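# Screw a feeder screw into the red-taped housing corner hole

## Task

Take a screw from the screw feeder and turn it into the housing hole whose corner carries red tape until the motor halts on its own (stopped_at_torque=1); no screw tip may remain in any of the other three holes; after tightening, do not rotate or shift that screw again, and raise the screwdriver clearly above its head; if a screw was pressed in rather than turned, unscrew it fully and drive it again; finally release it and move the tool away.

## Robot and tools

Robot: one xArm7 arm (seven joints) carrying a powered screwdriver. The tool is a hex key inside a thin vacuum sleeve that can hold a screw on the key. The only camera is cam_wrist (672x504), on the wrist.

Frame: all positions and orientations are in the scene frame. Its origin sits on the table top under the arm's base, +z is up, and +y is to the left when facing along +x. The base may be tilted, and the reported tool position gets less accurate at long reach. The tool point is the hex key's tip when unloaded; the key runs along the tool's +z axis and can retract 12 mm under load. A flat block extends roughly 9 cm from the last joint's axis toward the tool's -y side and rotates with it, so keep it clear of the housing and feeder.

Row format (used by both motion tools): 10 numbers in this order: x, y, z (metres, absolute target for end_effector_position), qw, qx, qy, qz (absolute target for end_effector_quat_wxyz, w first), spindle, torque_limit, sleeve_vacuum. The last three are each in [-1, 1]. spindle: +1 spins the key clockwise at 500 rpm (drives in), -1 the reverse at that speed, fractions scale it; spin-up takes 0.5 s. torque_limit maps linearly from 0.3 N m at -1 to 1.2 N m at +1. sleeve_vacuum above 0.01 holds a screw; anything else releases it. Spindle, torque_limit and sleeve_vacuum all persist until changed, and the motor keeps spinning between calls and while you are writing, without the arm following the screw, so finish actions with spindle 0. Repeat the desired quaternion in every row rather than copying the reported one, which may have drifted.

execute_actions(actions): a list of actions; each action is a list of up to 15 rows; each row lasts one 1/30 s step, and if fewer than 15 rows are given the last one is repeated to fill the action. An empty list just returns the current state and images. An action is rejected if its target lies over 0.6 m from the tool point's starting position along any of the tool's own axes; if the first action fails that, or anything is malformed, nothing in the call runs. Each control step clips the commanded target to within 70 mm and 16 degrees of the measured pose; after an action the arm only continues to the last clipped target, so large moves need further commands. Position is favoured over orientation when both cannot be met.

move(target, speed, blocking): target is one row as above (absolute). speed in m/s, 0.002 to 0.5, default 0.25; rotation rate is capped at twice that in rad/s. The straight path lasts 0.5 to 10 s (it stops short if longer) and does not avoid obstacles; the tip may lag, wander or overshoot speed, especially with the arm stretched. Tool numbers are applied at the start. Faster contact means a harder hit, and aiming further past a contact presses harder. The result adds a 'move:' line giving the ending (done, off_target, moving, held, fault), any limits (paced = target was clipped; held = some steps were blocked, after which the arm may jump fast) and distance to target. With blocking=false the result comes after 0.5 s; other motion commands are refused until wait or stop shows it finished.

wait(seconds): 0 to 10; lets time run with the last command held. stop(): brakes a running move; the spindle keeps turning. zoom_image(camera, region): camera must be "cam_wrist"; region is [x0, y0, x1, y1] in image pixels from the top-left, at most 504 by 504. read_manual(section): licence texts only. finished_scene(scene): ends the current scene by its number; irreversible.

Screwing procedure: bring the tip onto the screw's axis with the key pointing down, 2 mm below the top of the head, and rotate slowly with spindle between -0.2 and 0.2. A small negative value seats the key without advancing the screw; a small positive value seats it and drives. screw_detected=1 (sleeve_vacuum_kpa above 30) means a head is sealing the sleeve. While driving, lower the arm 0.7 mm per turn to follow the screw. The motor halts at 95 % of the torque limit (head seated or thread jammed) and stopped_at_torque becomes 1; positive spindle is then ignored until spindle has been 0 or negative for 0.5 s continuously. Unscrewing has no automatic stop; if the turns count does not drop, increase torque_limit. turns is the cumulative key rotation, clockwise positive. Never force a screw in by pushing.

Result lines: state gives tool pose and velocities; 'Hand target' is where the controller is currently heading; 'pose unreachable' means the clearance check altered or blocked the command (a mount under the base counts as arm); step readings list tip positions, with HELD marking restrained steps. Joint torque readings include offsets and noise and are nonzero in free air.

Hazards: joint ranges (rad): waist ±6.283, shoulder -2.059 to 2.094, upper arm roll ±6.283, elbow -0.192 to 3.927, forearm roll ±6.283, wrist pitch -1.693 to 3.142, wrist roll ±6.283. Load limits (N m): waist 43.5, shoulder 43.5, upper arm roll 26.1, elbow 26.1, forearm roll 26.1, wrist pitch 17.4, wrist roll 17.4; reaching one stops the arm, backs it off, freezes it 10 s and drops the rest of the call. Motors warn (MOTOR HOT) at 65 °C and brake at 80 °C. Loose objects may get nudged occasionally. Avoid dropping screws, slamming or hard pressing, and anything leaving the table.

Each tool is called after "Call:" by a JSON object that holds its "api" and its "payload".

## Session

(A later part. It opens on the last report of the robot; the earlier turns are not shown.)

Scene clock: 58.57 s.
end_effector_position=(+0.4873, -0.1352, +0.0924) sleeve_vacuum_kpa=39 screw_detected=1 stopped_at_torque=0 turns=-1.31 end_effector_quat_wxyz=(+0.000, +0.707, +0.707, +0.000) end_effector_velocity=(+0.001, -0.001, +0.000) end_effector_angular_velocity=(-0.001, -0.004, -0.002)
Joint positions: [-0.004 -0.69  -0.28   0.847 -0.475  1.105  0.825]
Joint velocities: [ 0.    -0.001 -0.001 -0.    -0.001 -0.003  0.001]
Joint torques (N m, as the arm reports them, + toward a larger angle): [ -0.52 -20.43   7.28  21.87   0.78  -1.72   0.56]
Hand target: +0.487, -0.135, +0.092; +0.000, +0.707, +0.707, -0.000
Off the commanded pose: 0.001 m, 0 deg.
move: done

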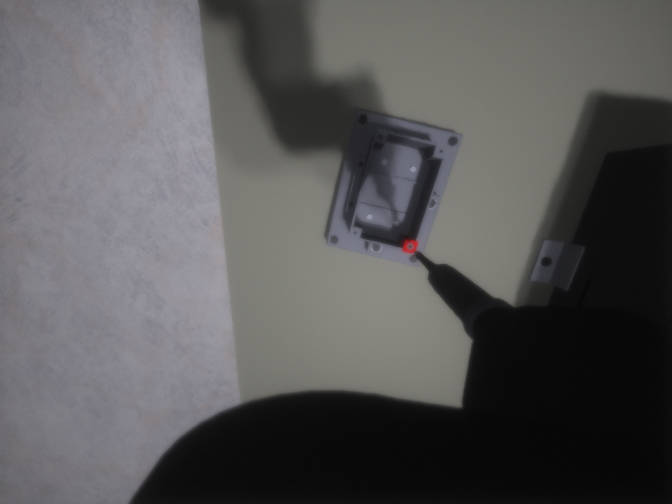

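Call:
{"api": "move", "payload": {"target": [0.4871, -0.1341, 0.073, 0, 0.7071, 0.7071, 0, 0, 0, 1], "speed": 0.05}}

Call:
{"api": "zoom_image", "payload": {"camera": "cam_wrist", "region": [385, 225, 445, 285]}}

Call:
{"api": "zoom_image", "payload": {"camera": "cam_wrist", "region": [335, 140, 465, 270]}}

Scene clock: 61.60 s.
end_effector_position=(+0.4874, -0.1342, +0.0733) sleeve_vacuum_kpa=39 screw_detected=1 stopped_at_torque=0 turns=-1.31 end_effector_quat_wxyz=(+0.000, +0.707, +0.707, +0.000) end_effector_velocity=(+0.000, -0.000, -0.000) end_effector_angular_velocity=(-0.001, -0.002, +0.000)
Joint positions: [-0.007 -0.669 -0.3    0.814 -0.487  1.047  0.83 ]
Joint velocities: [-0.    -0.     0.    -0.001 -0.001 -0.002  0.   ]
Joint torques (N m, as the arm reports them, + toward a larger angle): [ -0.32 -20.27   6.79  21.18   0.57  -1.72   0.62]
Hand target: +0.487, -0.134, +0.073; +0.000, +0.707, +0.707, -0.000
Off the commanded pose: 0.000 m, 0 deg.
move: done

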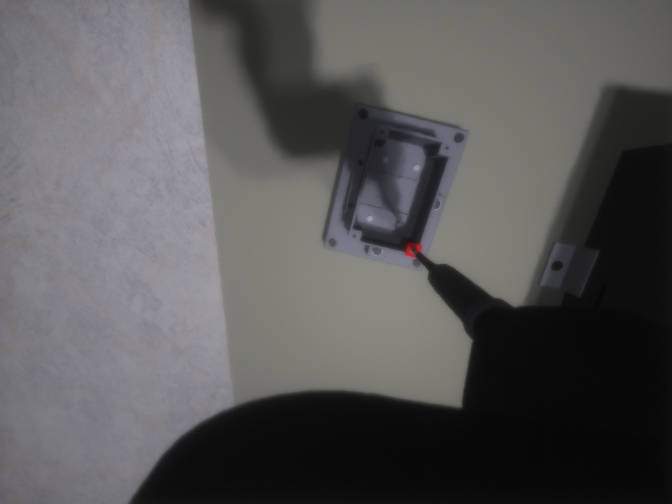

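Region (385, 225, 445, 285) of cam_wrist's 672x504 image, scaled by 8.400, with more detail than that image has.

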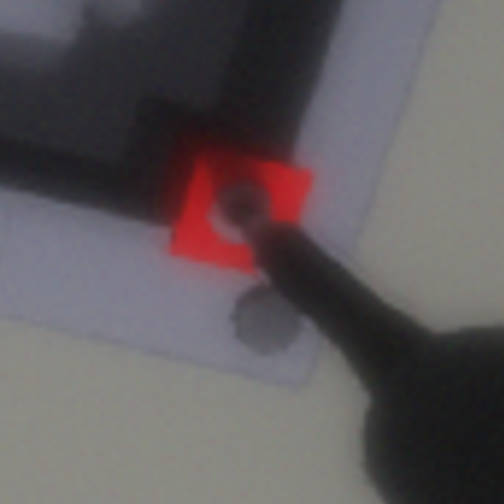

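Region (335, 140, 465, 270) of cam_wrist's 672x504 image, scaled by 3.877, with more detail than that image has.

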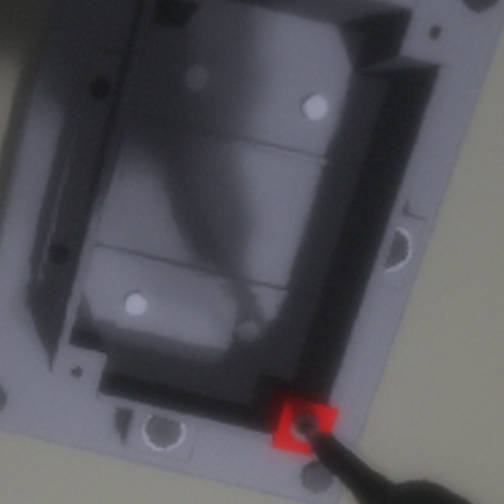

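Call:
{"api": "zoom_image", "payload": {"camera": "cam_wrist", "region": [400, 238, 430, 268]}}

Region (400, 238, 430, 268) of cam_wrist's 672x504 image, scaled by 16.800, with more detail than that image has.

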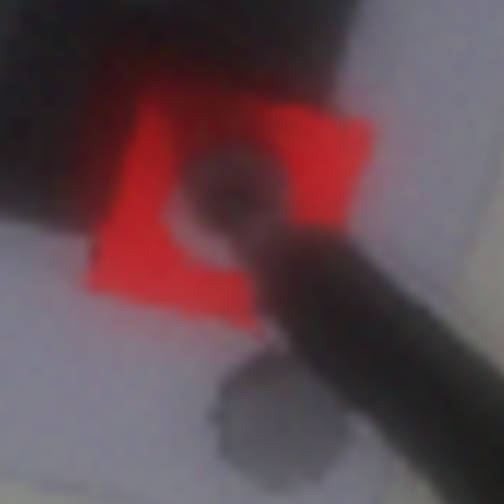

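Call:
{"api": "move", "payload": {"target": [0.4872, -0.1342, 0.068, 0, 0.7071, 0.7071, 0, 0, 0, 1], "speed": 0.015}}

Call:
{"api": "zoom_image", "payload": {"camera": "cam_wrist", "region": [400, 238, 430, 268]}}

Scene clock: 67.83 s.
end_effector_position=(+0.4873, -0.1342, +0.0681) sleeve_vacuum_kpa=39 screw_detected=1 stopped_at_torque=0 turns=-1.31 end_effector_quat_wxyz=(+0.000, +0.707, +0.707, +0.000) end_effector_velocity=(+0.000, +0.000, -0.001) end_effector_angular_velocity=(-0.000, -0.001, -0.001)
Joint positions: [-0.008 -0.662 -0.307  0.806 -0.49   1.032  0.831]
Joint velocities: [-0.001  0.001 -0.    -0.002 -0.    -0.003  0.001]
Joint torques (N m, as the arm reports them, + toward a larger angle): [ -1.09 -17.85   6.38  19.22   0.13  -1.61   0.78]
Hand target: +0.487, -0.134, +0.068; +0.000, +0.707, +0.707, -0.000
Off the commanded pose: 0.000 m, 0 deg.
move: done

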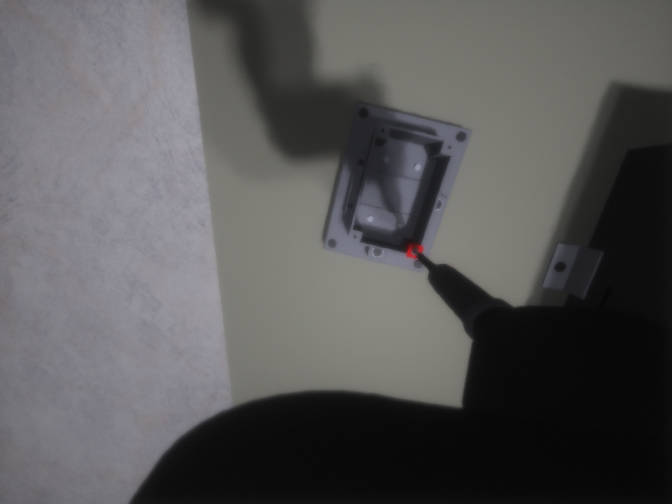

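Region (400, 238, 430, 268) of cam_wrist's 672x504 image, scaled by 16.800, with more detail than that image has.

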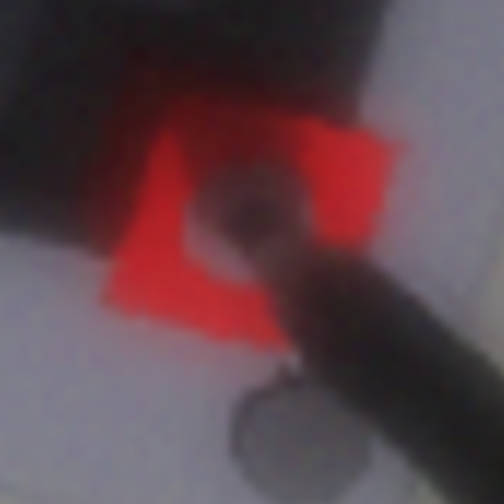

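Call:
{"api": "execute_actions", "payload": {"actions": [[[0.4872,-0.1342,0.0685,0,0.7071,0.7071,0,0,0,1],[0.4872,-0.1342,0.0692,0,0.7071,0.7071,0,0,0,1],[0.4872,-0.1342,0.07,0,0.7071,0.7071,0,0,0,1],[0.4872,-0.1342,0.0709,0,0.7071,0.7071,0,0,0,1],[0.4872,-0.1342,0.0718,0,0.7071,0.7071,0,0,0,1],[0.4872,-0.1342,0.0727,0,0.7071,0.7071,0,0,0,1],[0.4872,-0.1342,0.0736,0,0.7071,0.7071,0,0,0,1],[0.4872,-0.1342,0.0744,0,0.7071,0.7071,0,0,0,1],[0.4872,-0.1342,0.0751,0,0.7071,0.7071,0,0,0,1],[0.4871,-0.1343,0.0757,0,0.7071,0.7071,0,0,0,1],[0.4869,-0.1346,0.0762,0,0.7071,0.7071,0,0,0,1],[0.4866,-0.135,0.0765,0,0.7071,0.7071,0,0,0,1],[0.4862,-0.1354,0.0765,0,0.7071,0.7071,0,0,0,1],[0.4858,-0.1359,0.0765,0,0.7071,0.7071,0,0,0,1],[0.4854,-0.1364,0.0765,0,0.7071,0.7071,0,0,0,1]],[[0.4851,-0.1368,0.0765,0,0.7071,0.7071,0,0,0,1],[0.4849,-0.137,0.0765,0,0.7071,0.7071,0,0,0,1]]]}}

Call:
{"api": "zoom_image", "payload": {"camera": "cam_wrist", "region": [400, 238, 430, 268]}}

Call:
{"api": "zoom_image", "payload": {"camera": "cam_wrist", "region": [385, 225, 445, 285]}}

Scene clock: 71.70 s.
end_effector_position=(+0.4849, -0.1370, +0.0764) sleeve_vacuum_kpa=39 screw_detected=1 stopped_at_torque=0 turns=-1.31 end_effector_quat_wxyz=(-0.000, +0.707, +0.707, -0.000) end_effector_velocity=(-0.000, -0.000, +0.000) end_effector_angular_velocity=(+0.000, +0.000, -0.001)
Joint positions: [-0.009 -0.679 -0.302  0.816 -0.487  1.059  0.823]
Joint velocities: [-0.    -0.001 -0.     0.001  0.     0.001 -0.   ]
Joint torques (N m, as the arm reports them, + toward a larger angle): [ -0.63 -20.5    7.08  21.72   0.72  -1.77   0.84]
Hand target: +0.485, -0.137, +0.076; -0.000, +0.707, +0.707, +0.000
Off the commanded pose: 0.000 m, 0 deg.
Step readings (end_effector_position; steps 1 to 15: 1st action; 16 to 30: 2nd action):
0: (+0.4872, -0.1342, +0.0680)
1: (+0.4872, -0.1342, +0.0680)
2: (+0.4872, -0.1342, +0.0681)
4: (+0.4871, -0.1342, +0.0687)
8: (+0.4871, -0.1342, +0.0717)
15: (+0.4855, -0.1349, +0.0753)
16: (+0.4853, -0.1354, +0.0756)
17: (+0.4851, -0.1359, +0.0758)
19: (+0.4847, -0.1367, +0.0760)
23: (+0.4847, -0.1370, +0.0763)
30: end_effector_position above

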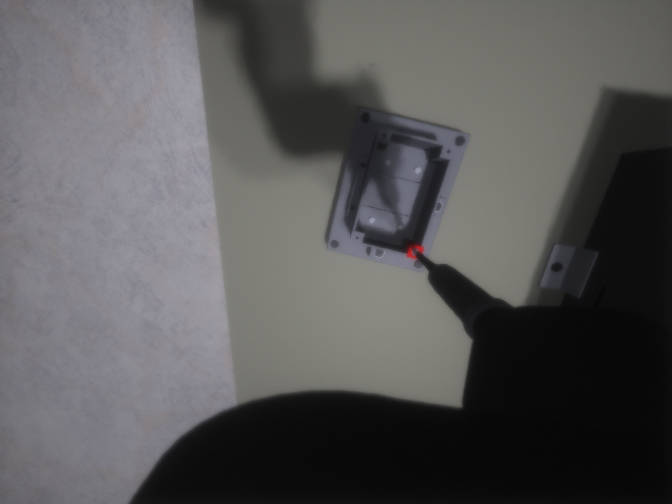

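Region (400, 238, 430, 268) of cam_wrist's 672x504 image, scaled by 16.800, with more detail than that image has.

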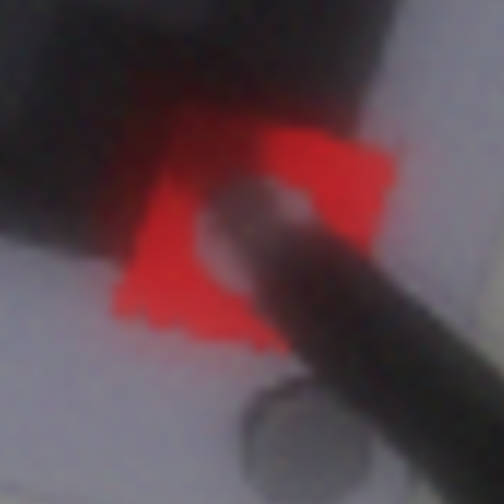

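Region (385, 225, 445, 285) of cam_wrist's 672x504 image, scaled by 8.400, with more detail than that image has.

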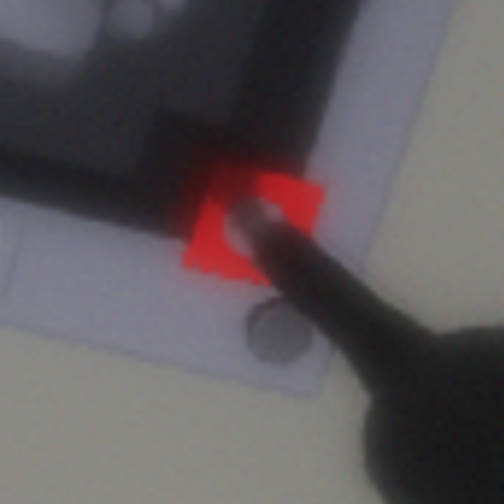

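Call:
{"api": "execute_actions", "payload": {"actions": [[[0.485,-0.1371,0.0762,0,0.7071,0.7071,0,0,0,1],[0.485,-0.1372,0.0759,0,0.7071,0.7071,0,0,0,1],[0.485,-0.1373,0.0755,0,0.7071,0.7071,0,0,0,1],[0.485,-0.1373,0.0751,0,0.7071,0.7071,0,0,0,1],[0.485,-0.1373,0.0747,0,0.7071,0.7071,0,0,0,1],[0.485,-0.1373,0.0743,0,0.7071,0.7071,0,0,0,1],[0.485,-0.1373,0.0739,0,0.7071,0.7071,0,0,0,1],[0.485,-0.1373,0.0735,0,0.7071,0.7071,0,0,0,1],[0.485,-0.1373,0.0732,0,0.7071,0.7071,0,0,0,1],[0.485,-0.1373,0.0729,0,0.7071,0.7071,0,0,0,1],[0.485,-0.1373,0.0726,0,0.7071,0.7071,0,0,0,1],[0.485,-0.1373,0.0723,0,0.7071,0.7071,0,0,0,1],[0.485,-0.1373,0.072,0,0.7071,0.7071,0,0,0,1],[0.485,-0.1373,0.0717,0,0.7071,0.7071,0,0,0,1],[0.485,-0.1373,0.0715,0,0.7071,0.7071,0,0,0,1]],[[0.485,-0.1373,0.0715,0,0.7071,0.7071,0,0,0,1]]]}}

Call:
{"api": "zoom_image", "payload": {"camera": "cam_wrist", "region": [400, 238, 430, 268]}}

Scene clock: 75.43 s.
end_effector_position=(+0.4853, -0.1373, +0.0717) sleeve_vacuum_kpa=39 screw_detected=1 stopped_at_torque=0 turns=-1.31 end_effector_quat_wxyz=(+0.000, +0.707, +0.707, +0.000) end_effector_velocity=(-0.001, -0.000, -0.001) end_effector_angular_velocity=(-0.001, +0.001, -0.000)
Joint positions: [-0.01  -0.673 -0.308  0.809 -0.49   1.043  0.823]
Joint velocities: [-0.001  0.001 -0.    -0.001 -0.001 -0.001  0.   ]
Joint torques (N m, as the arm reports them, + toward a larger angle): [ -1.12 -18.3    6.47  19.39   0.38  -1.21   0.66]
Hand target: +0.485, -0.137, +0.072; +0.000, +0.707, +0.707, -0.000
Off the commanded pose: 0.000 m, 0 deg.
Step readings (end_effector_position; steps 1 to 15: 1st action; 16 to 30: 2nd action):
0: (+0.4849, -0.1370, +0.0765)
1: (+0.4849, -0.1370, +0.0765)
2: (+0.4849, -0.1370, +0.0765)
4: (+0.4851, -0.1371, +0.0761)
8: (+0.4850, -0.1373, +0.0747)
15: (+0.4857, -0.1374, +0.0729)
16: (+0.4857, -0.1374, +0.0727)
17: (+0.4856, -0.1374, +0.0724)
19: (+0.4856, -0.1374, +0.0721)
23: (+0.4855, -0.1374, +0.0719)
30: end_effector_position above

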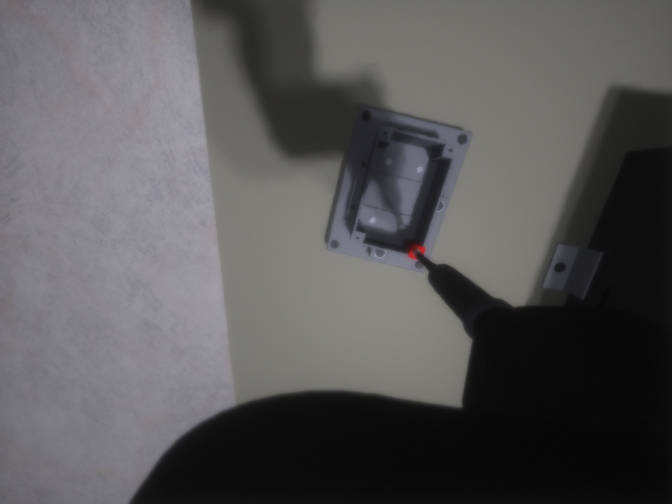

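Region (400, 238, 430, 268) of cam_wrist's 672x504 image, scaled by 16.800, with more detail than that image has.

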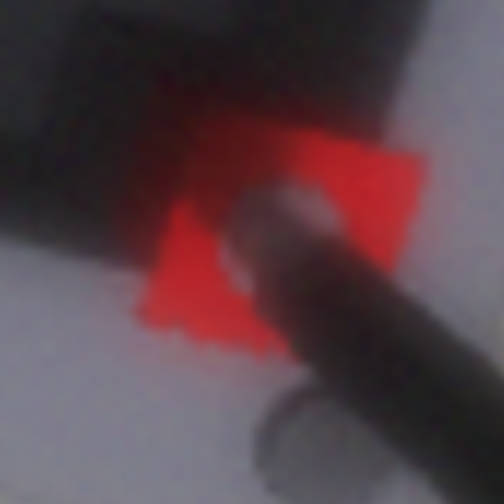

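Call:
{"api": "execute_actions", "payload": {"actions": [[[0.4849,-0.1373,0.0715,0,0.7071,0.7071,0,0,0,1],[0.4848,-0.1373,0.0715,0,0.7071,0.7071,0,0,0,1],[0.4847,-0.1372,0.0715,0,0.7071,0.7071,0,0,0,1],[0.4846,-0.1372,0.0715,0,0.7071,0.7071,0,0.15,0,1],[0.4845,-0.1372,0.0715,0,0.7071,0.7071,0,0.15,0,1],[0.4845,-0.1372,0.0715,0,0.7071,0.7071,0,0.15,0,1]],[[0.4845,-0.1372,0.07147,0,0.7071,0.7071,0,0.15,0,1],[0.4845,-0.1372,0.07144,0,0.7071,0.7071,0,0.15,0,1],[0.4845,-0.1372,0.07141,0,0.7071,0.7071,0,0.15,0,1],[0.4845,-0.1372,0.07138,0,0.7071,0.7071,0,0.15,0,1],[0.4845,-0.1372,0.07135,0,0.7071,0.7071,0,0.15,0,1],[0.4845,-0.1372,0.07132,0,0.7071,0.7071,0,0.15,0,1],[0.4845,-0.1372,0.07129,0,0.7071,0.7071,0,0.15,0,1],[0.4845,-0.1372,0.07126,0,0.7071,0.7071,0,0.15,0,1],[0.4845,-0.1372,0.07123,0,0.7071,0.7071,0,0.15,0,1],[0.4845,-0.1372,0.0712,0,0.7071,0.7071,0,0.15,0,1],[0.4845,-0.1372,0.07117,0,0.7071,0.7071,0,0.15,0,1],[0.4845,-0.1372,0.07114,0,0.7071,0.7071,0,0.15,0,1],[0.4845,-0.1372,0.07111,0,0.7071,0.7071,0,0.15,0,1],[0.4845,-0.1372,0.07108,0,0.7071,0.7071,0,0.15,0,1],[0.4845,-0.1372,0.07105,0,0.7071,0.7071,0,0.15,0,1]],[[0.4845,-0.1372,0.07102,0,0.7071,0.7071,0,0.15,0,1],[0.4845,-0.1372,0.07099,0,0.7071,0.7071,0,0.15,0,1],[0.4845,-0.1372,0.07096,0,0.7071,0.7071,0,0.15,0,1],[0.4845,-0.1372,0.07093,0,0.7071,0.7071,0,0.15,0,1],[0.4845,-0.1372,0.0709,0,0.7071,0.7071,0,0.15,0,1],[0.4845,-0.1372,0.07087,0,0.7071,0.7071,0,0.15,0,1],[0.4845,-0.1372,0.07084,0,0.7071,0.7071,0,0.15,0,1],[0.4845,-0.1372,0.07081,0,0.7071,0.7071,0,0.15,0,1],[0.4845,-0.1372,0.07078,0,0.7071,0.7071,0,0.15,0,1],[0.4845,-0.1372,0.07075,0,0.7071,0.7071,0,0.15,0,1],[0.4845,-0.1372,0.07072,0,0.7071,0.7071,0,0.15,0,1],[0.4845,-0.1372,0.07069,0,0.7071,0.7071,0,0.15,0,1],[0.4845,-0.1372,0.07066,0,0.7071,0.7071,0,0.15,0,1],[0.4845,-0.1372,0.07063,0,0.7071,0.7071,0,0.15,0,1],[0.4845,-0.1372,0.0706,0,0.7071,0.7071,0,0.15,0,1]],[[0.4845,-0.1372,0.07057,0,0.7071,0.7071,0,0.15,0,1],[0.4845,-0.1372,0.07054,0,0.7071,0.7071,0,0.15,0,1],[0.4845,-0.1372,0.07051,0,0.7071,0.7071,0,0.15,0,1],[0.4845,-0.1372,0.07048,0,0.7071,0.7071,0,0.15,0,1],[0.4845,-0.1372,0.07045,0,0.7071,0.7071,0,0.15,0,1],[0.4845,-0.1372,0.07042,0,0.7071,0.7071,0,0.15,0,1],[0.4845,-0.1372,0.07039,0,0.7071,0.7071,0,0.15,0,1],[0.4845,-0.1372,0.07036,0,0.7071,0.7071,0,0.15,0,1],[0.4845,-0.1372,0.07033,0,0.7071,0.7071,0,0.15,0,1],[0.4845,-0.1372,0.0703,0,0.7071,0.7071,0,0.15,0,1],[0.4845,-0.1372,0.0703,0,0.7071,0.7071,0,0,0,1]]]}}

Call:
{"api": "zoom_image", "payload": {"camera": "cam_wrist", "region": [400, 238, 430, 268]}}

Scene clock: 80.47 s.
end_effector_position=(+0.4845, -0.1372, +0.0703) sleeve_vacuum_kpa=40 screw_detected=1 stopped_at_torque=0 turns=0.82 end_effector_quat_wxyz=(+0.000, +0.707, +0.707, +0.000) end_effector_velocity=(+0.001, -0.001, +0.000) end_effector_angular_velocity=(-0.002, -0.002, -0.000)
Joint positions: [-0.01  -0.673 -0.309  0.805 -0.491  1.04   0.824]
Joint velocities: [-0.001 -0.     0.001  0.    -0.001 -0.001  0.001]
Joint torques (N m, as the arm reports them, + toward a larger angle): [ -1.03 -17.83   6.65  18.92   0.2   -1.04   0.65]
Hand target: +0.485, -0.137, +0.070; +0.000, +0.707, +0.707, -0.000
Off the commanded pose: 0.000 m, 0 deg.
Step readings (end_effector_position; steps 1 to 15: 1st action; 16 to 30: 2nd action; 31 to 45: 3rd action; 46 to 60: 4th action):
0: (+0.4850, -0.1373, +0.0715)
1: (+0.4850, -0.1373, +0.0715)
2: (+0.4850, -0.1373, +0.0715)
4: (+0.4849, -0.1373, +0.0715)
8: (+0.4845, -0.1372, +0.0715)
15: (+0.4845, -0.1372, +0.0715)
16: (+0.4845, -0.1372, +0.0715)
17: (+0.4845, -0.1372, +0.0715)
19: (+0.4845, -0.1372, +0.0715)
23: (+0.4845, -0.1372, +0.0714)
30: (+0.4845, -0.1372, +0.0712)
31: (+0.4845, -0.1372, +0.0711)
32: (+0.4845, -0.1372, +0.0711)
34: (+0.4845, -0.1372, +0.0711)
38: (+0.4845, -0.1372, +0.0709)
45: (+0.4845, -0.1372, +0.0707)
46: (+0.4845, -0.1372, +0.0707)
47: (+0.4845, -0.1372, +0.0707)
49: (+0.4845, -0.1372, +0.0706)
53: (+0.4845, -0.1372, +0.0705)
60: end_effector_position above

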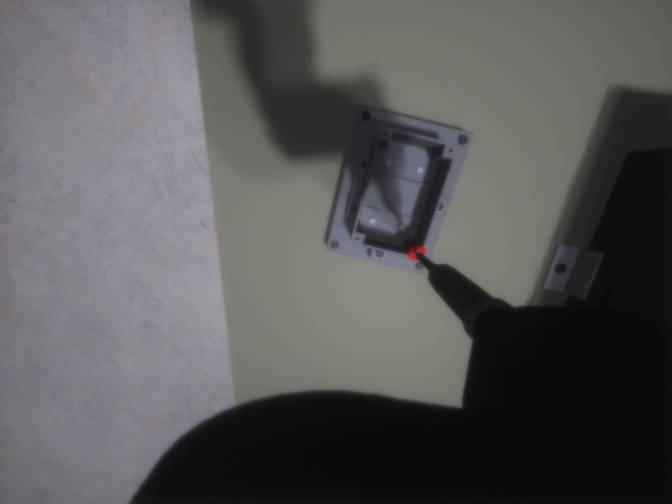

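Region (400, 238, 430, 268) of cam_wrist's 672x504 image, scaled by 16.800, with more detail than that image has.

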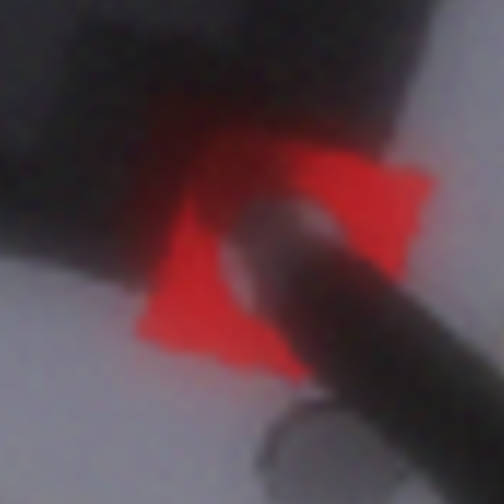

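Call:
{"api": "execute_actions", "payload": {"actions": [[[0.4847,-0.1372,0.0703,0,0.7071,0.7071,0,0.2,0,1]],[[0.4847,-0.1372,0.0703,0,0.7071,0.7071,0,0.2,0,1]],[[0.4847,-0.1372,0.0703,0,0.7071,0.7071,0,0.2,0,1],[0.4847,-0.1372,0.0703,0,0.7071,0.7071,0,0.2,0,1],[0.4847,-0.1372,0.0703,0,0.7071,0.7071,0,0.2,0,1],[0.4847,-0.1372,0.0703,0,0.7071,0.7071,0,0.2,0,1],[0.4847,-0.1372,0.0703,0,0.7071,0.7071,0,0.2,0,1],[0.4847,-0.1372,0.0703,0,0.7071,0.7071,0,0.2,0,1],[0.4847,-0.1372,0.0703,0,0.7071,0.7071,0,0.2,0,1],[0.4847,-0.1372,0.0703,0,0.7071,0.7071,0,0.2,0,1],[0.4847,-0.1372,0.0703,0,0.7071,0.7071,0,0,0,1]]]}}

Call:
{"api": "zoom_image", "payload": {"camera": "cam_wrist", "region": [400, 238, 430, 268]}}

Scene clock: 86.60 s.
end_effector_position=(+0.4847, -0.1372, +0.0703) sleeve_vacuum_kpa=40 screw_detected=1 stopped_at_torque=0 turns=2.88 end_effector_quat_wxyz=(-0.000, +0.707, +0.707, -0.000) end_effector_velocity=(+0.000, +0.000, +0.000) end_effector_angular_velocity=(+0.001, +0.000, -0.001)
Joint positions: [-0.01  -0.672 -0.309  0.805 -0.491  1.04   0.824]
Joint velocities: [ 0.001  0.001 -0.     0.001  0.001  0.     0.   ]
Joint torques (N m, as the arm reports them, + toward a larger angle): [ -0.95 -17.61   6.5   18.94   0.28  -1.13   0.61]
Hand target: +0.485, -0.137, +0.070; -0.000, +0.707, +0.707, -0.000
Off the commanded pose: 0.000 m, 0 deg.
Step readings (end_effector_position; steps 1 to 15: 1st action; 16 to 30: 2nd action; 31 to 45: 3rd action):
0: (+0.4845, -0.1372, +0.0703)
1: (+0.4845, -0.1372, +0.0703)
2: (+0.4845, -0.1372, +0.0703)
4: (+0.4846, -0.1372, +0.0703)
8: (+0.4847, -0.1372, +0.0703)
15: (+0.4847, -0.1372, +0.0703)
16: (+0.4847, -0.1372, +0.0703)
17: (+0.4847, -0.1372, +0.0703)
19: (+0.4847, -0.1372, +0.0703)
23: (+0.4847, -0.1372, +0.0703)
30: (+0.4847, -0.1372, +0.0703)
31: (+0.4847, -0.1372, +0.0703)
32: (+0.4847, -0.1372, +0.0703)
34: (+0.4847, -0.1372, +0.0703)
38: (+0.4847, -0.1372, +0.0703)
45: end_effector_position above

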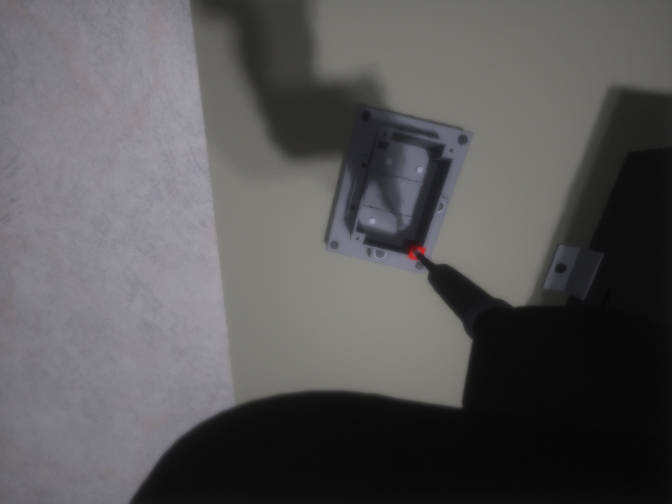

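Region (400, 238, 430, 268) of cam_wrist's 672x504 image, scaled by 16.800, with more detail than that image has.

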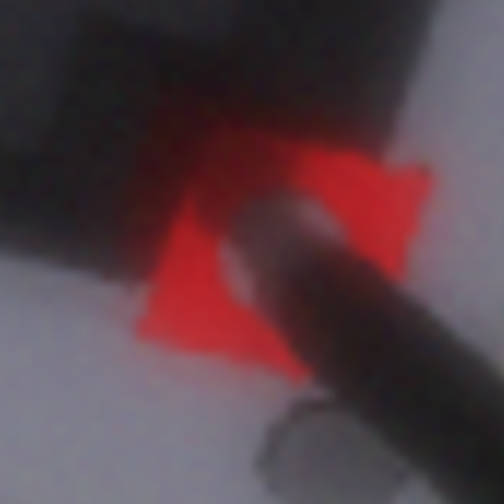

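Call:
{"api": "execute_actions", "payload": {"actions": [[[0.4848,-0.1372,0.0701,0,0.7071,0.7071,0,0.6,0,1],[0.4848,-0.1372,0.0699,0,0.7071,0.7071,0,0.6,0,1],[0.4848,-0.1372,0.0697,0,0.7071,0.7071,0,0.6,0,1],[0.4848,-0.1372,0.0695,0,0.7071,0.7071,0,0.6,0,1],[0.4848,-0.1372,0.0693,0,0.7071,0.7071,0,0.6,0,1],[0.4848,-0.1372,0.0691,0,0.7071,0.7071,0,0.6,0,1],[0.4848,-0.1372,0.0689,0,0.7071,0.7071,0,0.6,0,1],[0.4848,-0.1372,0.0687,0,0.7071,0.7071,0,0.6,0,1],[0.4848,-0.1372,0.0685,0,0.7071,0.7071,0,0.6,0,1],[0.4848,-0.1372,0.0683,0,0.7071,0.7071,0,0.6,0,1],[0.4848,-0.1372,0.0681,0,0.7071,0.7071,0,0.6,0,1],[0.4848,-0.1372,0.0679,0,0.7071,0.7071,0,0.6,0,1],[0.4848,-0.1372,0.0677,0,0.7071,0.7071,0,0.6,0,1],[0.4848,-0.1372,0.0675,0,0.7071,0.7071,0,0.6,0,1],[0.4848,-0.1372,0.0673,0,0.7071,0.7071,0,0.6,0,1]],[[0.4848,-0.1372,0.06718,0,0.7071,0.7071,0,0.6,0,1],[0.4848,-0.1372,0.06707,0,0.7071,0.7071,0,0.6,0,1],[0.4848,-0.1372,0.06695,0,0.7071,0.7071,0,0.6,0,1],[0.4848,-0.1372,0.06683,0,0.7071,0.7071,0,0.6,0,1],[0.4848,-0.1372,0.06672,0,0.7071,0.7071,0,0.6,0,1],[0.4848,-0.1372,0.0666,0,0.7071,0.7071,0,0.6,0,1],[0.4848,-0.1372,0.06648,0,0.7071,0.7071,0,0.6,0,1],[0.4848,-0.1372,0.06637,0,0.7071,0.7071,0,0.6,0,1],[0.4848,-0.1372,0.06625,0,0.7071,0.7071,0,0.6,0,1],[0.4848,-0.1372,0.06613,0,0.7071,0.7071,0,0.6,0,1],[0.4848,-0.1372,0.06602,0,0.7071,0.7071,0,0.6,0,1],[0.4848,-0.1372,0.0659,0,0.7071,0.7071,0,0.6,0,1],[0.4848,-0.1372,0.06578,0,0.7071,0.7071,0,0.6,0,1],[0.4848,-0.1372,0.06567,0,0.7071,0.7071,0,0.6,0,1],[0.4848,-0.1372,0.06555,0,0.7071,0.7071,0,0.6,0,1]],[[0.4848,-0.1372,0.06543,0,0.7071,0.7071,0,0.6,0,1],[0.4848,-0.1372,0.06532,0,0.7071,0.7071,0,0.6,0,1],[0.4848,-0.1372,0.0652,0,0.7071,0.7071,0,0.6,0,1],[0.4848,-0.1372,0.06508,0,0.7071,0.7071,0,0.6,0,1],[0.4848,-0.1372,0.06497,0,0.7071,0.7071,0,0.6,0,1],[0.4848,-0.1372,0.06485,0,0.7071,0.7071,0,0.6,0,1],[0.4848,-0.1372,0.06473,0,0.7071,0.7071,0,0.6,0,1],[0.4848,-0.1372,0.06462,0,0.7071,0.7071,0,0.6,0,1],[0.4848,-0.1372,0.0645,0,0.7071,0.7071,0,0.6,0,1],[0.4848,-0.1372,0.06438,0,0.7071,0.7071,0,0.6,0,1],[0.4848,-0.1372,0.06427,0,0.7071,0.7071,0,0.6,0,1],[0.4848,-0.1372,0.06415,0,0.7071,0.7071,0,0.6,0,1],[0.4848,-0.1372,0.06403,0,0.7071,0.7071,0,0.6,0,1],[0.4848,-0.1372,0.06392,0,0.7071,0.7071,0,0.6,0,1],[0.4848,-0.1372,0.0638,0,0.7071,0.7071,0,0.6,0,1]],[[0.4848,-0.1372,0.06368,0,0.7071,0.7071,0,0.6,0,1],[0.4848,-0.1372,0.06357,0,0.7071,0.7071,0,0.6,0,1],[0.4848,-0.1372,0.06345,0,0.7071,0.7071,0,0.6,0,1],[0.4848,-0.1372,0.06333,0,0.7071,0.7071,0,0.6,0,1],[0.4848,-0.1372,0.06322,0,0.7071,0.7071,0,0.6,0,1],[0.4848,-0.1372,0.0631,0,0.7071,0.7071,0,0.6,0,1],[0.4848,-0.1372,0.06298,0,0.7071,0.7071,0,0.6,0,1],[0.4848,-0.1372,0.06287,0,0.7071,0.7071,0,0.6,0,1],[0.4848,-0.1372,0.06275,0,0.7071,0.7071,0,0.6,0,1],[0.4848,-0.1372,0.06263,0,0.7071,0.7071,0,0.6,0,1],[0.4848,-0.1372,0.06252,0,0.7071,0.7071,0,0.6,0,1],[0.4848,-0.1372,0.0624,0,0.7071,0.7071,0,0.6,0,1],[0.4848,-0.1372,0.06228,0,0.7071,0.7071,0,0.6,0,1],[0.4848,-0.1372,0.06217,0,0.7071,0.7071,0,0.6,0,1],[0.4848,-0.1372,0.06205,0,0.7071,0.7071,0,0.6,0,1]],[[0.4848,-0.1372,0.06193,0,0.7071,0.7071,0,0.6,0,1],[0.4848,-0.1372,0.06182,0,0.7071,0.7071,0,0.6,0,1],[0.4848,-0.1372,0.0617,0,0.7071,0.7071,0,0.6,0,1],[0.4848,-0.1372,0.06158,0,0.7071,0.7071,0,0.6,0,1],[0.4848,-0.1372,0.06147,0,0.7071,0.7071,0,0.6,0,1],[0.4848,-0.1372,0.06135,0,0.7071,0.7071,0,0.6,0,1],[0.4848,-0.1372,0.06123,0,0.7071,0.7071,0,0.6,0,1],[0.4848,-0.1372,0.06112,0,0.7071,0.7071,0,0.6,0,1],[0.4848,-0.1372,0.061,0,0.7071,0.7071,0,0.6,0,1],[0.4848,-0.1372,0.06088,0,0.7071,0.7071,0,0.6,0,1],[0.4848,-0.1372,0.06077,0,0.7071,0.7071,0,0.6,0,1],[0.4848,-0.1372,0.06065,0,0.7071,0.7071,0,0.6,0,1],[0.4848,-0.1372,0.06053,0,0.7071,0.7071,0,0.6,0,1],[0.4848,-0.1372,0.06042,0,0.7071,0.7071,0,0.6,0,1],[0.4848,-0.1372,0.0603,0,0.7071,0.7071,0,0.6,0,1]],[[0.4848,-0.1372,0.0602,0,0.7071,0.7071,0,0.6,0,1],[0.4848,-0.1372,0.0601,0,0.7071,0.7071,0,0.6,0,1],[0.4848,-0.1372,0.06,0,0.7071,0.7071,0,0.6,0,1],[0.4848,-0.1372,0.06,0,0.7071,0.7071,0,0.6,0,1],[0.4848,-0.1372,0.06,0,0.7071,0.7071,0,0.6,0,1],[0.4848,-0.1372,0.06,0,0.7071,0.7071,0,0.6,0,1],[0.4848,-0.1372,0.06,0,0.7071,0.7071,0,0.6,0,1],[0.4848,-0.1372,0.06,0,0.7071,0.7071,0,0.6,0,1],[0.4848,-0.1372,0.06,0,0.7071,0.7071,0,0.6,0,1],[0.4848,-0.1372,0.06,0,0.7071,0.7071,0,0.6,0,1],[0.4848,-0.1372,0.06,0,0.7071,0.7071,0,0,0,1]]]}}

Call:
{"api": "zoom_image", "payload": {"camera": "cam_wrist", "region": [400, 238, 430, 268]}}

Scene clock: 94.53 s.
end_effector_position=(+0.4848, -0.1372, +0.0600) sleeve_vacuum_kpa=39 screw_detected=1 stopped_at_torque=0 turns=16.38 end_effector_quat_wxyz=(-0.000, +0.707, +0.707, -0.000) end_effector_velocity=(-0.000, -0.000, -0.000) end_effector_angular_velocity=(-0.000, +0.000, +0.000)
Joint positions: [-0.012 -0.658 -0.322  0.79  -0.498  1.008  0.825]
Joint velocities: [-0.001  0.     0.     0.    -0.     0.    -0.   ]
Joint torques (N m, as the arm reports them, + toward a larger angle): [ -2.91 -17.49   5.3   19.04  -1.29  -0.83   0.74]
Hand target: +0.485, -0.137, +0.060; +0.000, +0.707, +0.707, -0.000
Off the commanded pose: 0.000 m, 0 deg.
Step readings (end_effector_position; steps 1 to 15: 1st action; 16 to 30: 2nd action; 31 to 45: 3rd action; 46 to 60: 4th action; 61 to 75: 5th action; 76 to 90: 6th action):
0: (+0.4847, -0.1372, +0.0703)
1: (+0.4847, -0.1372, +0.0703)
2: (+0.4847, -0.1372, +0.0703)
4: (+0.4849, -0.1372, +0.0701)
8: (+0.4849, -0.1372, +0.0694)
15: (+0.4850, -0.1372, +0.0681)
16: (+0.4850, -0.1372, +0.0679)
17: (+0.4850, -0.1372, +0.0677)
19: (+0.4850, -0.1372, +0.0674)
23: (+0.4850, -0.1372, +0.0669)
30: (+0.4850, -0.1372, +0.0661)
31: (+0.4850, -0.1372, +0.0659)
32: (+0.4850, -0.1372, +0.0658)
34: (+0.4850, -0.1372, +0.0656)
38: (+0.4849, -0.1372, +0.0651)
45: (+0.4847, -0.1368, +0.0641)
46: (+0.4847, -0.1368, +0.0640)
47: (+0.4847, -0.1368, +0.0639)
49: (+0.4847, -0.1369, +0.0636)
53: (+0.4847, -0.1369, +0.0632)
60: (+0.4848, -0.1370, +0.0624)
61: (+0.4848, -0.1370, +0.0622)
62: (+0.4848, -0.1370, +0.0621)
64: (+0.4848, -0.1371, +0.0619)
68: (+0.4848, -0.1371, +0.0614)
75: (+0.4848, -0.1371, +0.0606)
76: (+0.4848, -0.1371, +0.0605)
77: (+0.4848, -0.1371, +0.0604)
79: (+0.4848, -0.1371, +0.0602)
83: (+0.4848, -0.1371, +0.0600)
90: end_effector_position above

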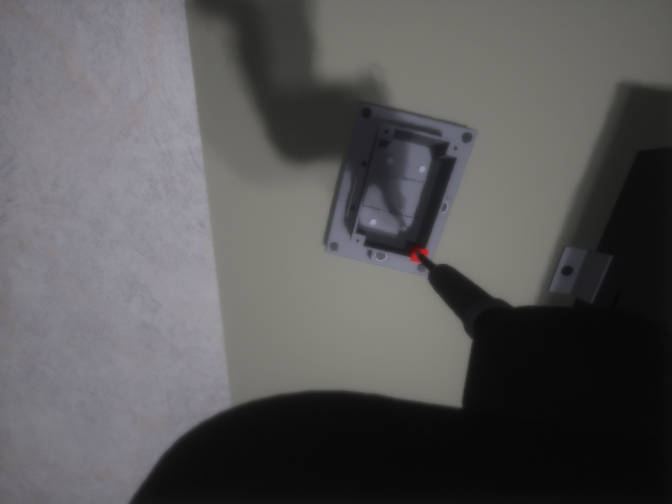

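Region (400, 238, 430, 268) of cam_wrist's 672x504 image, scaled by 16.800, with more detail than that image has.

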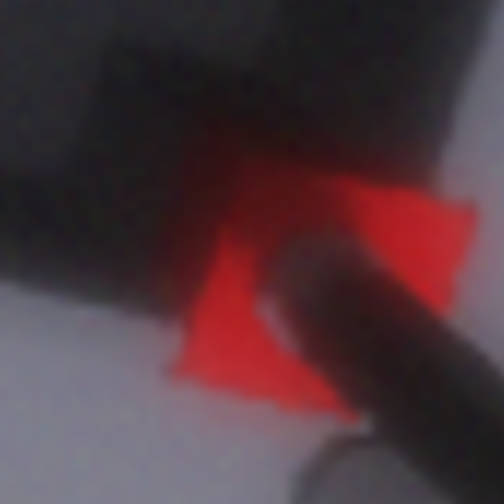

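Call:
{"api": "execute_actions", "payload": {"actions": []}}

Scene clock: 96.37 s.
end_effector_position=(+0.4848, -0.1372, +0.0600) sleeve_vacuum_kpa=39 screw_detected=1 stopped_at_torque=0 turns=16.38 end_effector_quat_wxyz=(-0.000, +0.707, +0.707, -0.000) end_effector_velocity=(+0.000, -0.001, -0.000) end_effector_angular_velocity=(-0.001, -0.000, -0.000)
Joint positions: [-0.012 -0.658 -0.322  0.79  -0.498  1.008  0.825]
Joint velocities: [-0.001 -0.    -0.    -0.    -0.001 -0.001 -0.   ]
Joint torques (N m, as the arm reports them, + toward a larger angle): [ -2.99 -17.57   5.15  19.04  -1.29  -0.78   0.58]
Hand target: +0.485, -0.137, +0.060; +0.000, +0.707, +0.707, -0.000
Off the commanded pose: 0.000 m, 0 deg.

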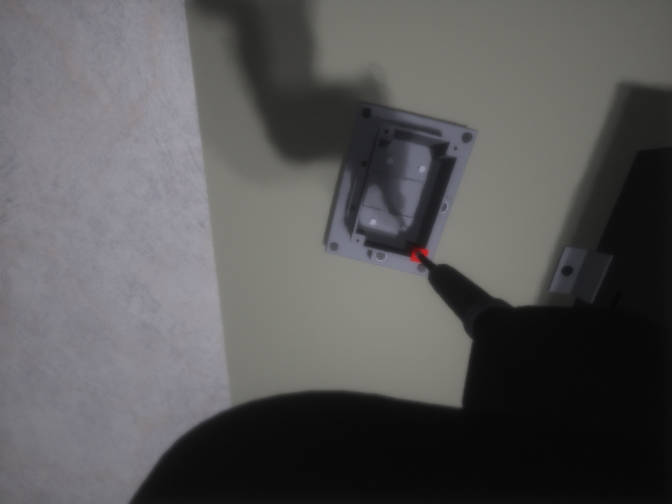

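Call:
{"api": "execute_actions", "payload": {"actions": [[[0.4848,-0.1371,0.0600,0,0.7071,0.7071,0,0.4,0,1],[0.4848,-0.1371,0.05997,0,0.7071,0.7071,0,0.4,0,1],[0.4848,-0.1370,0.05993,0,0.7071,0.7071,0,0.4,0,1],[0.4848,-0.1370,0.05988,0,0.7071,0.7071,0,0.4,0,1],[0.4848,-0.1369,0.05982,0,0.7071,0.7071,0,0.4,0,1],[0.4848,-0.1369,0.05975,0,0.7071,0.7071,0,0.4,0,1],[0.4848,-0.1368,0.05967,0,0.7071,0.7071,0,0.4,0,1],[0.4848,-0.1368,0.05959,0,0.7071,0.7071,0,0.4,0,1],[0.4848,-0.1367,0.05951,0,0.7071,0.7071,0,0.4,0,1],[0.4848,-0.1367,0.05943,0,0.7071,0.7071,0,0.4,0,1],[0.4848,-0.1367,0.05935,0,0.7071,0.7071,0,0.4,0,1],[0.4848,-0.1367,0.05928,0,0.7071,0.7071,0,0.4,0,1],[0.4848,-0.1367,0.05920,0,0.7071,0.7071,0,0.4,0,1],[0.4848,-0.1367,0.05912,0,0.7071,0.7071,0,0.4,0,1],[0.4848,-0.1367,0.05904,0,0.7071,0.7071,0,0.4,0,1]],[[0.4848,-0.1367,0.05896,0,0.7071,0.7071,0,0.4,0,1],[0.4848,-0.1367,0.05889,0,0.7071,0.7071,0,0.4,0,1],[0.4848,-0.1367,0.05881,0,0.7071,0.7071,0,0.4,0,1],[0.4848,-0.1367,0.05873,0,0.7071,0.7071,0,0.4,0,1],[0.4848,-0.1367,0.05865,0,0.7071,0.7071,0,0.4,0,1],[0.4848,-0.1367,0.05857,0,0.7071,0.7071,0,0.4,0,1],[0.4848,-0.1367,0.05850,0,0.7071,0.7071,0,0.4,0,1],[0.4848,-0.1367,0.05842,0,0.7071,0.7071,0,0.4,0,1],[0.4848,-0.1367,0.05834,0,0.7071,0.7071,0,0.4,0,1],[0.4848,-0.1367,0.05826,0,0.7071,0.7071,0,0.4,0,1],[0.4848,-0.1367,0.05818,0,0.7071,0.7071,0,0.4,0,1],[0.4848,-0.1367,0.05811,0,0.7071,0.7071,0,0.4,0,1],[0.4848,-0.1367,0.05803,0,0.7071,0.7071,0,0.4,0,1],[0.4848,-0.1367,0.05795,0,0.7071,0.7071,0,0.4,0,1],[0.4848,-0.1367,0.05787,0,0.7071,0.7071,0,0.4,0,1]],[[0.4848,-0.1367,0.05780,0,0.7071,0.7071,0,0.4,0,1],[0.4848,-0.1367,0.05772,0,0.7071,0.7071,0,0.4,0,1],[0.4848,-0.1367,0.05764,0,0.7071,0.7071,0,0.4,0,1],[0.4848,-0.1367,0.05756,0,0.7071,0.7071,0,0.4,0,1],[0.4848,-0.1367,0.05748,0,0.7071,0.7071,0,0.4,0,1],[0.4848,-0.1367,0.05741,0,0.7071,0.7071,0,0.4,0,1],[0.4848,-0.1367,0.05733,0,0.7071,0.7071,0,0.4,0,1],[0.4848,-0.1367,0.05727,0,0.7071,0.7071,0,0,0,1],[0.4848,-0.1367,0.05722,0,0.7071,0.7071,0,0,0,1],[0.4848,-0.1367,0.05720,0,0.7071,0.7071,0,0,0,1]]]}}

Scene clock: 99.73 s.
end_effector_position=(+0.4848, -0.1368, +0.0572) sleeve_vacuum_kpa=40 screw_detected=1 stopped_at_torque=0 turns=20.21 end_effector_quat_wxyz=(+0.000, +0.707, +0.707, -0.000) end_effector_velocity=(-0.000, +0.000, -0.001) end_effector_angular_velocity=(-0.000, +0.001, -0.000)
Joint positions: [-0.012 -0.655 -0.324  0.785 -0.5    1.     0.827]
Joint velocities: [-0.    -0.     0.    -0.002 -0.001 -0.001  0.001]
Joint torques (N m, as the arm reports them, + toward a larger angle): [ -1.9  -17.06   5.74  18.25  -0.54  -0.88   0.68]
Hand target: +0.485, -0.137, +0.057; +0.000, +0.707, +0.707, -0.000
Off the commanded pose: 0.000 m, 0 deg.
Step readings (end_effector_position; steps 1 to 15: 1st action; 16 to 30: 2nd action; 31 to 45: 3rd action):
0: (+0.4848, -0.1372, +0.0600)
1: (+0.4848, -0.1372, +0.0600)
2: (+0.4848, -0.1372, +0.0600)
4: (+0.4848, -0.1372, +0.0600)
8: (+0.4848, -0.1371, +0.0598)
15: (+0.4848, -0.1369, +0.0593)
16: (+0.4848, -0.1369, +0.0592)
17: (+0.4848, -0.1369, +0.0591)
19: (+0.4848, -0.1369, +0.0590)
23: (+0.4848, -0.1369, +0.0587)
30: (+0.4848, -0.1368, +0.0581)
31: (+0.4848, -0.1368, +0.0580)
32: (+0.4848, -0.1368, +0.0580)
34: (+0.4848, -0.1368, +0.0578)
38: (+0.4848, -0.1368, +0.0575)
45: end_effector_position above

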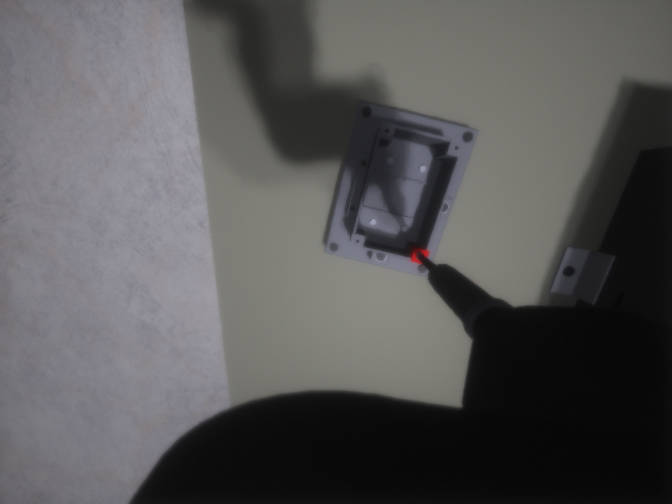

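Call:
{"api": "zoom_image", "payload": {"camera": "cam_wrist", "region": [396, 236, 444, 272]}}

Region (396, 236, 444, 272) of cam_wrist's 672x504 image, scaled by 10.500, with more detail than that image has; it fills the top 378 rows of this view, and the rest is white.

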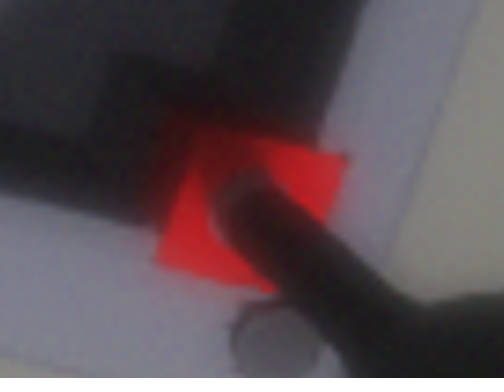

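Call:
{"api": "execute_actions", "payload": {"actions": [[[0.4848,-0.1366,0.0572,0,0.7071,0.7071,0,0.4,0,1],[0.4848,-0.1366,0.05718,0,0.7071,0.7071,0,0.4,0,1],[0.4848,-0.1366,0.05715,0,0.7071,0.7071,0,0.4,0,1],[0.4848,-0.1365,0.05710,0,0.7071,0.7071,0,0.4,0,1],[0.4848,-0.1365,0.05704,0,0.7071,0.7071,0,0.4,0,1],[0.4848,-0.1365,0.05697,0,0.7071,0.7071,0,0.4,0,1],[0.4848,-0.1365,0.05689,0,0.7071,0.7071,0,0.4,0,1],[0.4848,-0.1365,0.05681,0,0.7071,0.7071,0,0.4,0,1],[0.4848,-0.1365,0.05673,0,0.7071,0.7071,0,0.4,0,1],[0.4848,-0.1365,0.05665,0,0.7071,0.7071,0,0.4,0,1],[0.4848,-0.1365,0.05657,0,0.7071,0.7071,0,0.4,0,1],[0.4848,-0.1365,0.05650,0,0.7071,0.7071,0,0.4,0,1],[0.4848,-0.1365,0.05642,0,0.7071,0.7071,0,0.4,0,1],[0.4848,-0.1365,0.05634,0,0.7071,0.7071,0,0.4,0,1],[0.4848,-0.1365,0.05626,0,0.7071,0.7071,0,0.4,0,1]],[[0.4848,-0.1365,0.05618,0,0.7071,0.7071,0,0.4,0,1],[0.4848,-0.1365,0.05611,0,0.7071,0.7071,0,0.4,0,1],[0.4848,-0.1365,0.05603,0,0.7071,0.7071,0,0.4,0,1],[0.4848,-0.1365,0.05595,0,0.7071,0.7071,0,0.4,0,1],[0.4848,-0.1365,0.05587,0,0.7071,0.7071,0,0.4,0,1],[0.4848,-0.1365,0.05579,0,0.7071,0.7071,0,0.4,0,1],[0.4848,-0.1365,0.05572,0,0.7071,0.7071,0,0.4,0,1],[0.4848,-0.1365,0.05564,0,0.7071,0.7071,0,0.4,0,1],[0.4848,-0.1365,0.05556,0,0.7071,0.7071,0,0.4,0,1],[0.4848,-0.1365,0.05548,0,0.7071,0.7071,0,0.4,0,1],[0.4848,-0.1365,0.05540,0,0.7071,0.7071,0,0.4,0,1],[0.4848,-0.1365,0.05533,0,0.7071,0.7071,0,0.4,0,1],[0.4848,-0.1365,0.05525,0,0.7071,0.7071,0,0.4,0,1],[0.4848,-0.1365,0.05517,0,0.7071,0.7071,0,0.4,0,1],[0.4848,-0.1365,0.05510,0,0.7071,0.7071,0,0.4,0,1]],[[0.4848,-0.1365,0.05502,0,0.7071,0.7071,0,0.4,0,1],[0.4848,-0.1365,0.05495,0,0.7071,0.7071,0,0.4,0,1],[0.4848,-0.1365,0.05488,0,0.7071,0.7071,0,0.4,0,1],[0.4848,-0.1365,0.05480,0,0.7071,0.7071,0,0.4,0,1],[0.4848,-0.1365,0.05473,0,0.7071,0.7071,0,0.4,0,1],[0.4848,-0.1365,0.05466,0,0.7071,0.7071,0,0.4,0,1],[0.4848,-0.1365,0.05460,0,0.7071,0.7071,0,0.4,0,1],[0.4848,-0.1365,0.05455,0,0.7071,0.7071,0,0,0,1],[0.4848,-0.1365,0.05452,0,0.7071,0.7071,0,0,0,1],[0.4848,-0.1365,0.05450,0,0.7071,0.7071,0,0,0,1]]]}}

Scene clock: 103.20 s.
end_effector_position=(+0.4848, -0.1365, +0.0545) sleeve_vacuum_kpa=40 screw_detected=1 stopped_at_torque=1 turns=21.64 end_effector_quat_wxyz=(+0.000, +0.707, +0.707, +0.000) end_effector_velocity=(-0.000, +0.000, -0.000) end_effector_angular_velocity=(+0.000, +0.001, +0.001)
Joint positions: [-0.012 -0.651 -0.327  0.781 -0.502  0.991  0.828]
Joint velocities: [ 0.001  0.    -0.001 -0.001 -0.    -0.001 -0.   ]
Joint torques (N m, as the arm reports them, + toward a larger angle): [ -1.46 -16.66   5.73  17.48  -0.28  -0.95   0.61]
Hand target: +0.485, -0.137, +0.054; +0.000, +0.707, +0.707, -0.000
Off the commanded pose: 0.000 m, 0 deg.
Step readings (end_effector_position; steps 1 to 15: 1st action; 16 to 30: 2nd action; 31 to 45: 3rd action):
0: (+0.4848, -0.1367, +0.0572)
1: (+0.4848, -0.1367, +0.0572)
2: (+0.4848, -0.1367, +0.0572)
4: (+0.4848, -0.1367, +0.0572)
8: (+0.4848, -0.1366, +0.0570)
15: (+0.4848, -0.1366, +0.0565)
16: (+0.4848, -0.1366, +0.0564)
17: (+0.4848, -0.1365, +0.0564)
19: (+0.4848, -0.1366, +0.0562)
23: (+0.4848, -0.1365, +0.0559)
30: (+0.4848, -0.1365, +0.0554)
31: (+0.4848, -0.1365, +0.0553)
32: (+0.4848, -0.1365, +0.0552)
34: (+0.4848, -0.1365, +0.0551)
38: (+0.4848, -0.1365, +0.0548)
45: end_effector_position above

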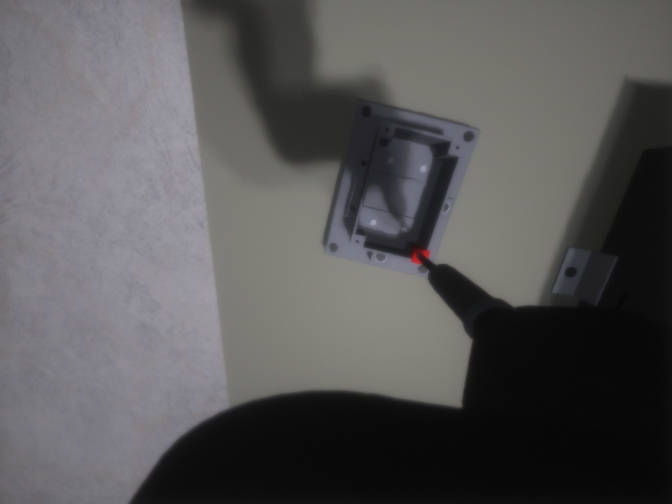

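Call:
{"api": "execute_actions", "payload": {"actions": [[[0.4848,-0.1365,0.0545,0,0.7071,0.7071,0,0,0,-1],[0.4848,-0.1365,0.0546,0,0.7071,0.7071,0,0,0,-1],[0.4848,-0.1365,0.0548,0,0.7071,0.7071,0,0,0,-1],[0.4848,-0.1365,0.0551,0,0.7071,0.7071,0,0,0,-1],[0.4848,-0.1365,0.0555,0,0.7071,0.7071,0,0,0,-1],[0.4848,-0.1365,0.0560,0,0.7071,0.7071,0,0,0,-1],[0.4848,-0.1365,0.0566,0,0.7071,0.7071,0,0,0,-1],[0.4848,-0.1365,0.0573,0,0.7071,0.7071,0,0,0,-1],[0.4848,-0.1365,0.0580,0,0.7071,0.7071,0,0,0,-1],[0.4848,-0.1365,0.0588,0,0.7071,0.7071,0,0,0,-1],[0.4848,-0.1365,0.0596,0,0.7071,0.7071,0,0,0,-1],[0.4848,-0.1365,0.0605,0,0.7071,0.7071,0,0,0,-1],[0.4848,-0.1365,0.0615,0,0.7071,0.7071,0,0,0,-1],[0.4848,-0.1365,0.0627,0,0.7071,0.7071,0,0,0,-1],[0.4848,-0.1365,0.0641,0,0.7071,0.7071,0,0,0,-1]],[[0.4848,-0.1365,0.0660,0,0.7071,0.7071,0,0,0,-1],[0.4848,-0.1365,0.0685,0,0.7071,0.7071,0,0,0,-1],[0.4848,-0.1365,0.0716,0,0.7071,0.7071,0,0,0,-1],[0.4848,-0.1365,0.0753,0,0.7071,0.7071,0,0,0,-1],[0.4848,-0.1365,0.0796,0,0.7071,0.7071,0,0,0,-1],[0.4848,-0.1365,0.0845,0,0.7071,0.7071,0,0,0,-1],[0.4848,-0.1365,0.0900,0,0.7071,0.7071,0,0,0,-1],[0.4848,-0.1365,0.0960,0,0.7071,0.7071,0,0,0,-1],[0.4848,-0.1365,0.1025,0,0.7071,0.7071,0,0,0,-1],[0.4848,-0.1365,0.1092,0,0.7071,0.7071,0,0,0,-1],[0.4848,-0.1365,0.1160,0,0.7071,0.7071,0,0,0,-1],[0.4848,-0.1365,0.1230,0,0.7071,0.7071,0,0,0,-1],[0.4848,-0.1365,0.1300,0,0.7071,0.7071,0,0,0,-1],[0.4848,-0.1365,0.1370,0,0.7071,0.7071,0,0,0,-1],[0.4848,-0.1365,0.1440,0,0.7071,0.7071,0,0,0,-1]],[[0.4848,-0.1365,0.1508,0,0.7071,0.7071,0,0,0,-1],[0.4848,-0.1365,0.1573,0,0.7071,0.7071,0,0,0,-1],[0.4848,-0.1365,0.1634,0,0.7071,0.7071,0,0,0,-1],[0.4848,-0.1365,0.1690,0,0.7071,0.7071,0,0,0,-1],[0.4848,-0.1365,0.1741,0,0.7071,0.7071,0,0,0,-1],[0.4848,-0.1365,0.1787,0,0.7071,0.7071,0,0,0,-1],[0.4848,-0.1365,0.1827,0,0.7071,0.7071,0,0,0,-1],[0.4848,-0.1365,0.1861,0,0.7071,0.7071,0,0,0,-1],[0.4848,-0.1365,0.1889,0,0.7071,0.7071,0,0,0,-1],[0.4848,-0.1365,0.1911,0,0.7071,0.7071,0,0,0,-1],[0.4848,-0.1365,0.1928,0,0.7071,0.7071,0,0,0,-1],[0.4848,-0.1365,0.1940,0,0.7071,0.7071,0,0,0,-1],[0.4848,-0.1365,0.1947,0,0.7071,0.7071,0,0,0,-1],[0.4848,-0.1365,0.1950,0,0.7071,0.7071,0,0,0,-1]]]}}

Scene clock: 106.70 s.
end_effector_position=(+0.4850, -0.1364, +0.1930) sleeve_vacuum_kpa=0 screw_detected=0 stopped_at_torque=1 turns=21.64 end_effector_quat_wxyz=(+0.000, +0.707, +0.707, +0.001) end_effector_velocity=(-0.003, -0.001, +0.031) end_effector_angular_velocity=(-0.002, +0.018, -0.000)
Joint positions: [ 0.005 -0.743 -0.171  1.066 -0.415  1.392  0.803]
Joint velocities: [-0.001  0.015  0.033  0.098  0.018  0.105 -0.008]
Joint torques (N m, as the arm reports them, + toward a larger angle): [ -0.8  -18.22   7.14  21.76   0.76  -1.8    0.68]
Hand target: +0.485, -0.136, +0.195; +0.000, +0.707, +0.707, +0.000
Off the commanded pose: 0.002 m, 0 deg.
Step readings (end_effector_position; steps 1 to 15: 1st action; 16 to 30: 2nd action; 31 to 45: 3rd action):
0: (+0.4848, -0.1365, +0.0545)
1: (+0.4848, -0.1365, +0.0545)
2: (+0.4848, -0.1365, +0.0545)
4: (+0.4848, -0.1365, +0.0546)
8: (+0.4848, -0.1365, +0.0556)
15: (+0.4847, -0.1365, +0.0604)
16: (+0.4847, -0.1365, +0.0614)
17: (+0.4846, -0.1365, +0.0626)
19: (+0.4842, -0.1364, +0.0657)
23: (+0.4823, -0.1361, +0.0771)
30: (+0.4851, -0.1361, +0.1188)
31: (+0.4853, -0.1360, +0.1257)
32: (+0.4854, -0.1360, +0.1327)
34: (+0.4855, -0.1359, +0.1464)
38: (+0.4855, -0.1360, +0.1710)
45: end_effector_position above

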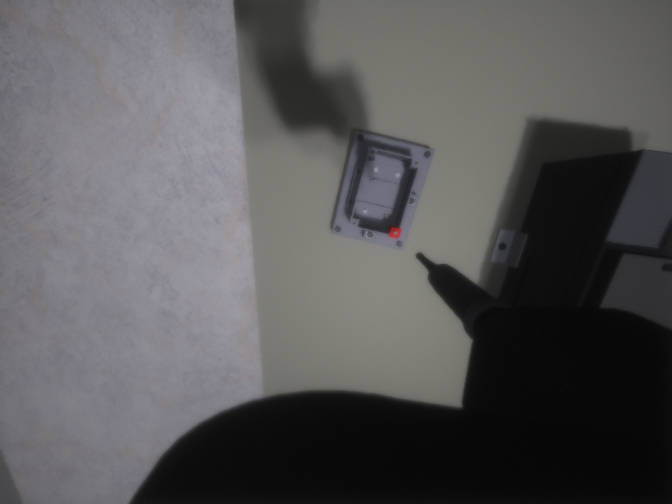

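Call:
{"api": "zoom_image", "payload": {"camera": "cam_wrist", "region": [325, 125, 445, 265]}}

Region (325, 125, 445, 265) of cam_wrist's 672x504 image, scaled by 3.600, with more detail than that image has; it fills the left 432 columns of this view, and the rest is white.

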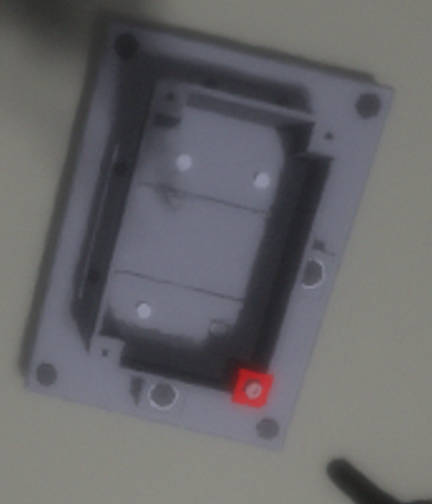

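Call:
{"api": "finished_scene", "payload": {"scene": 1}}

The scene is finished: the task was done.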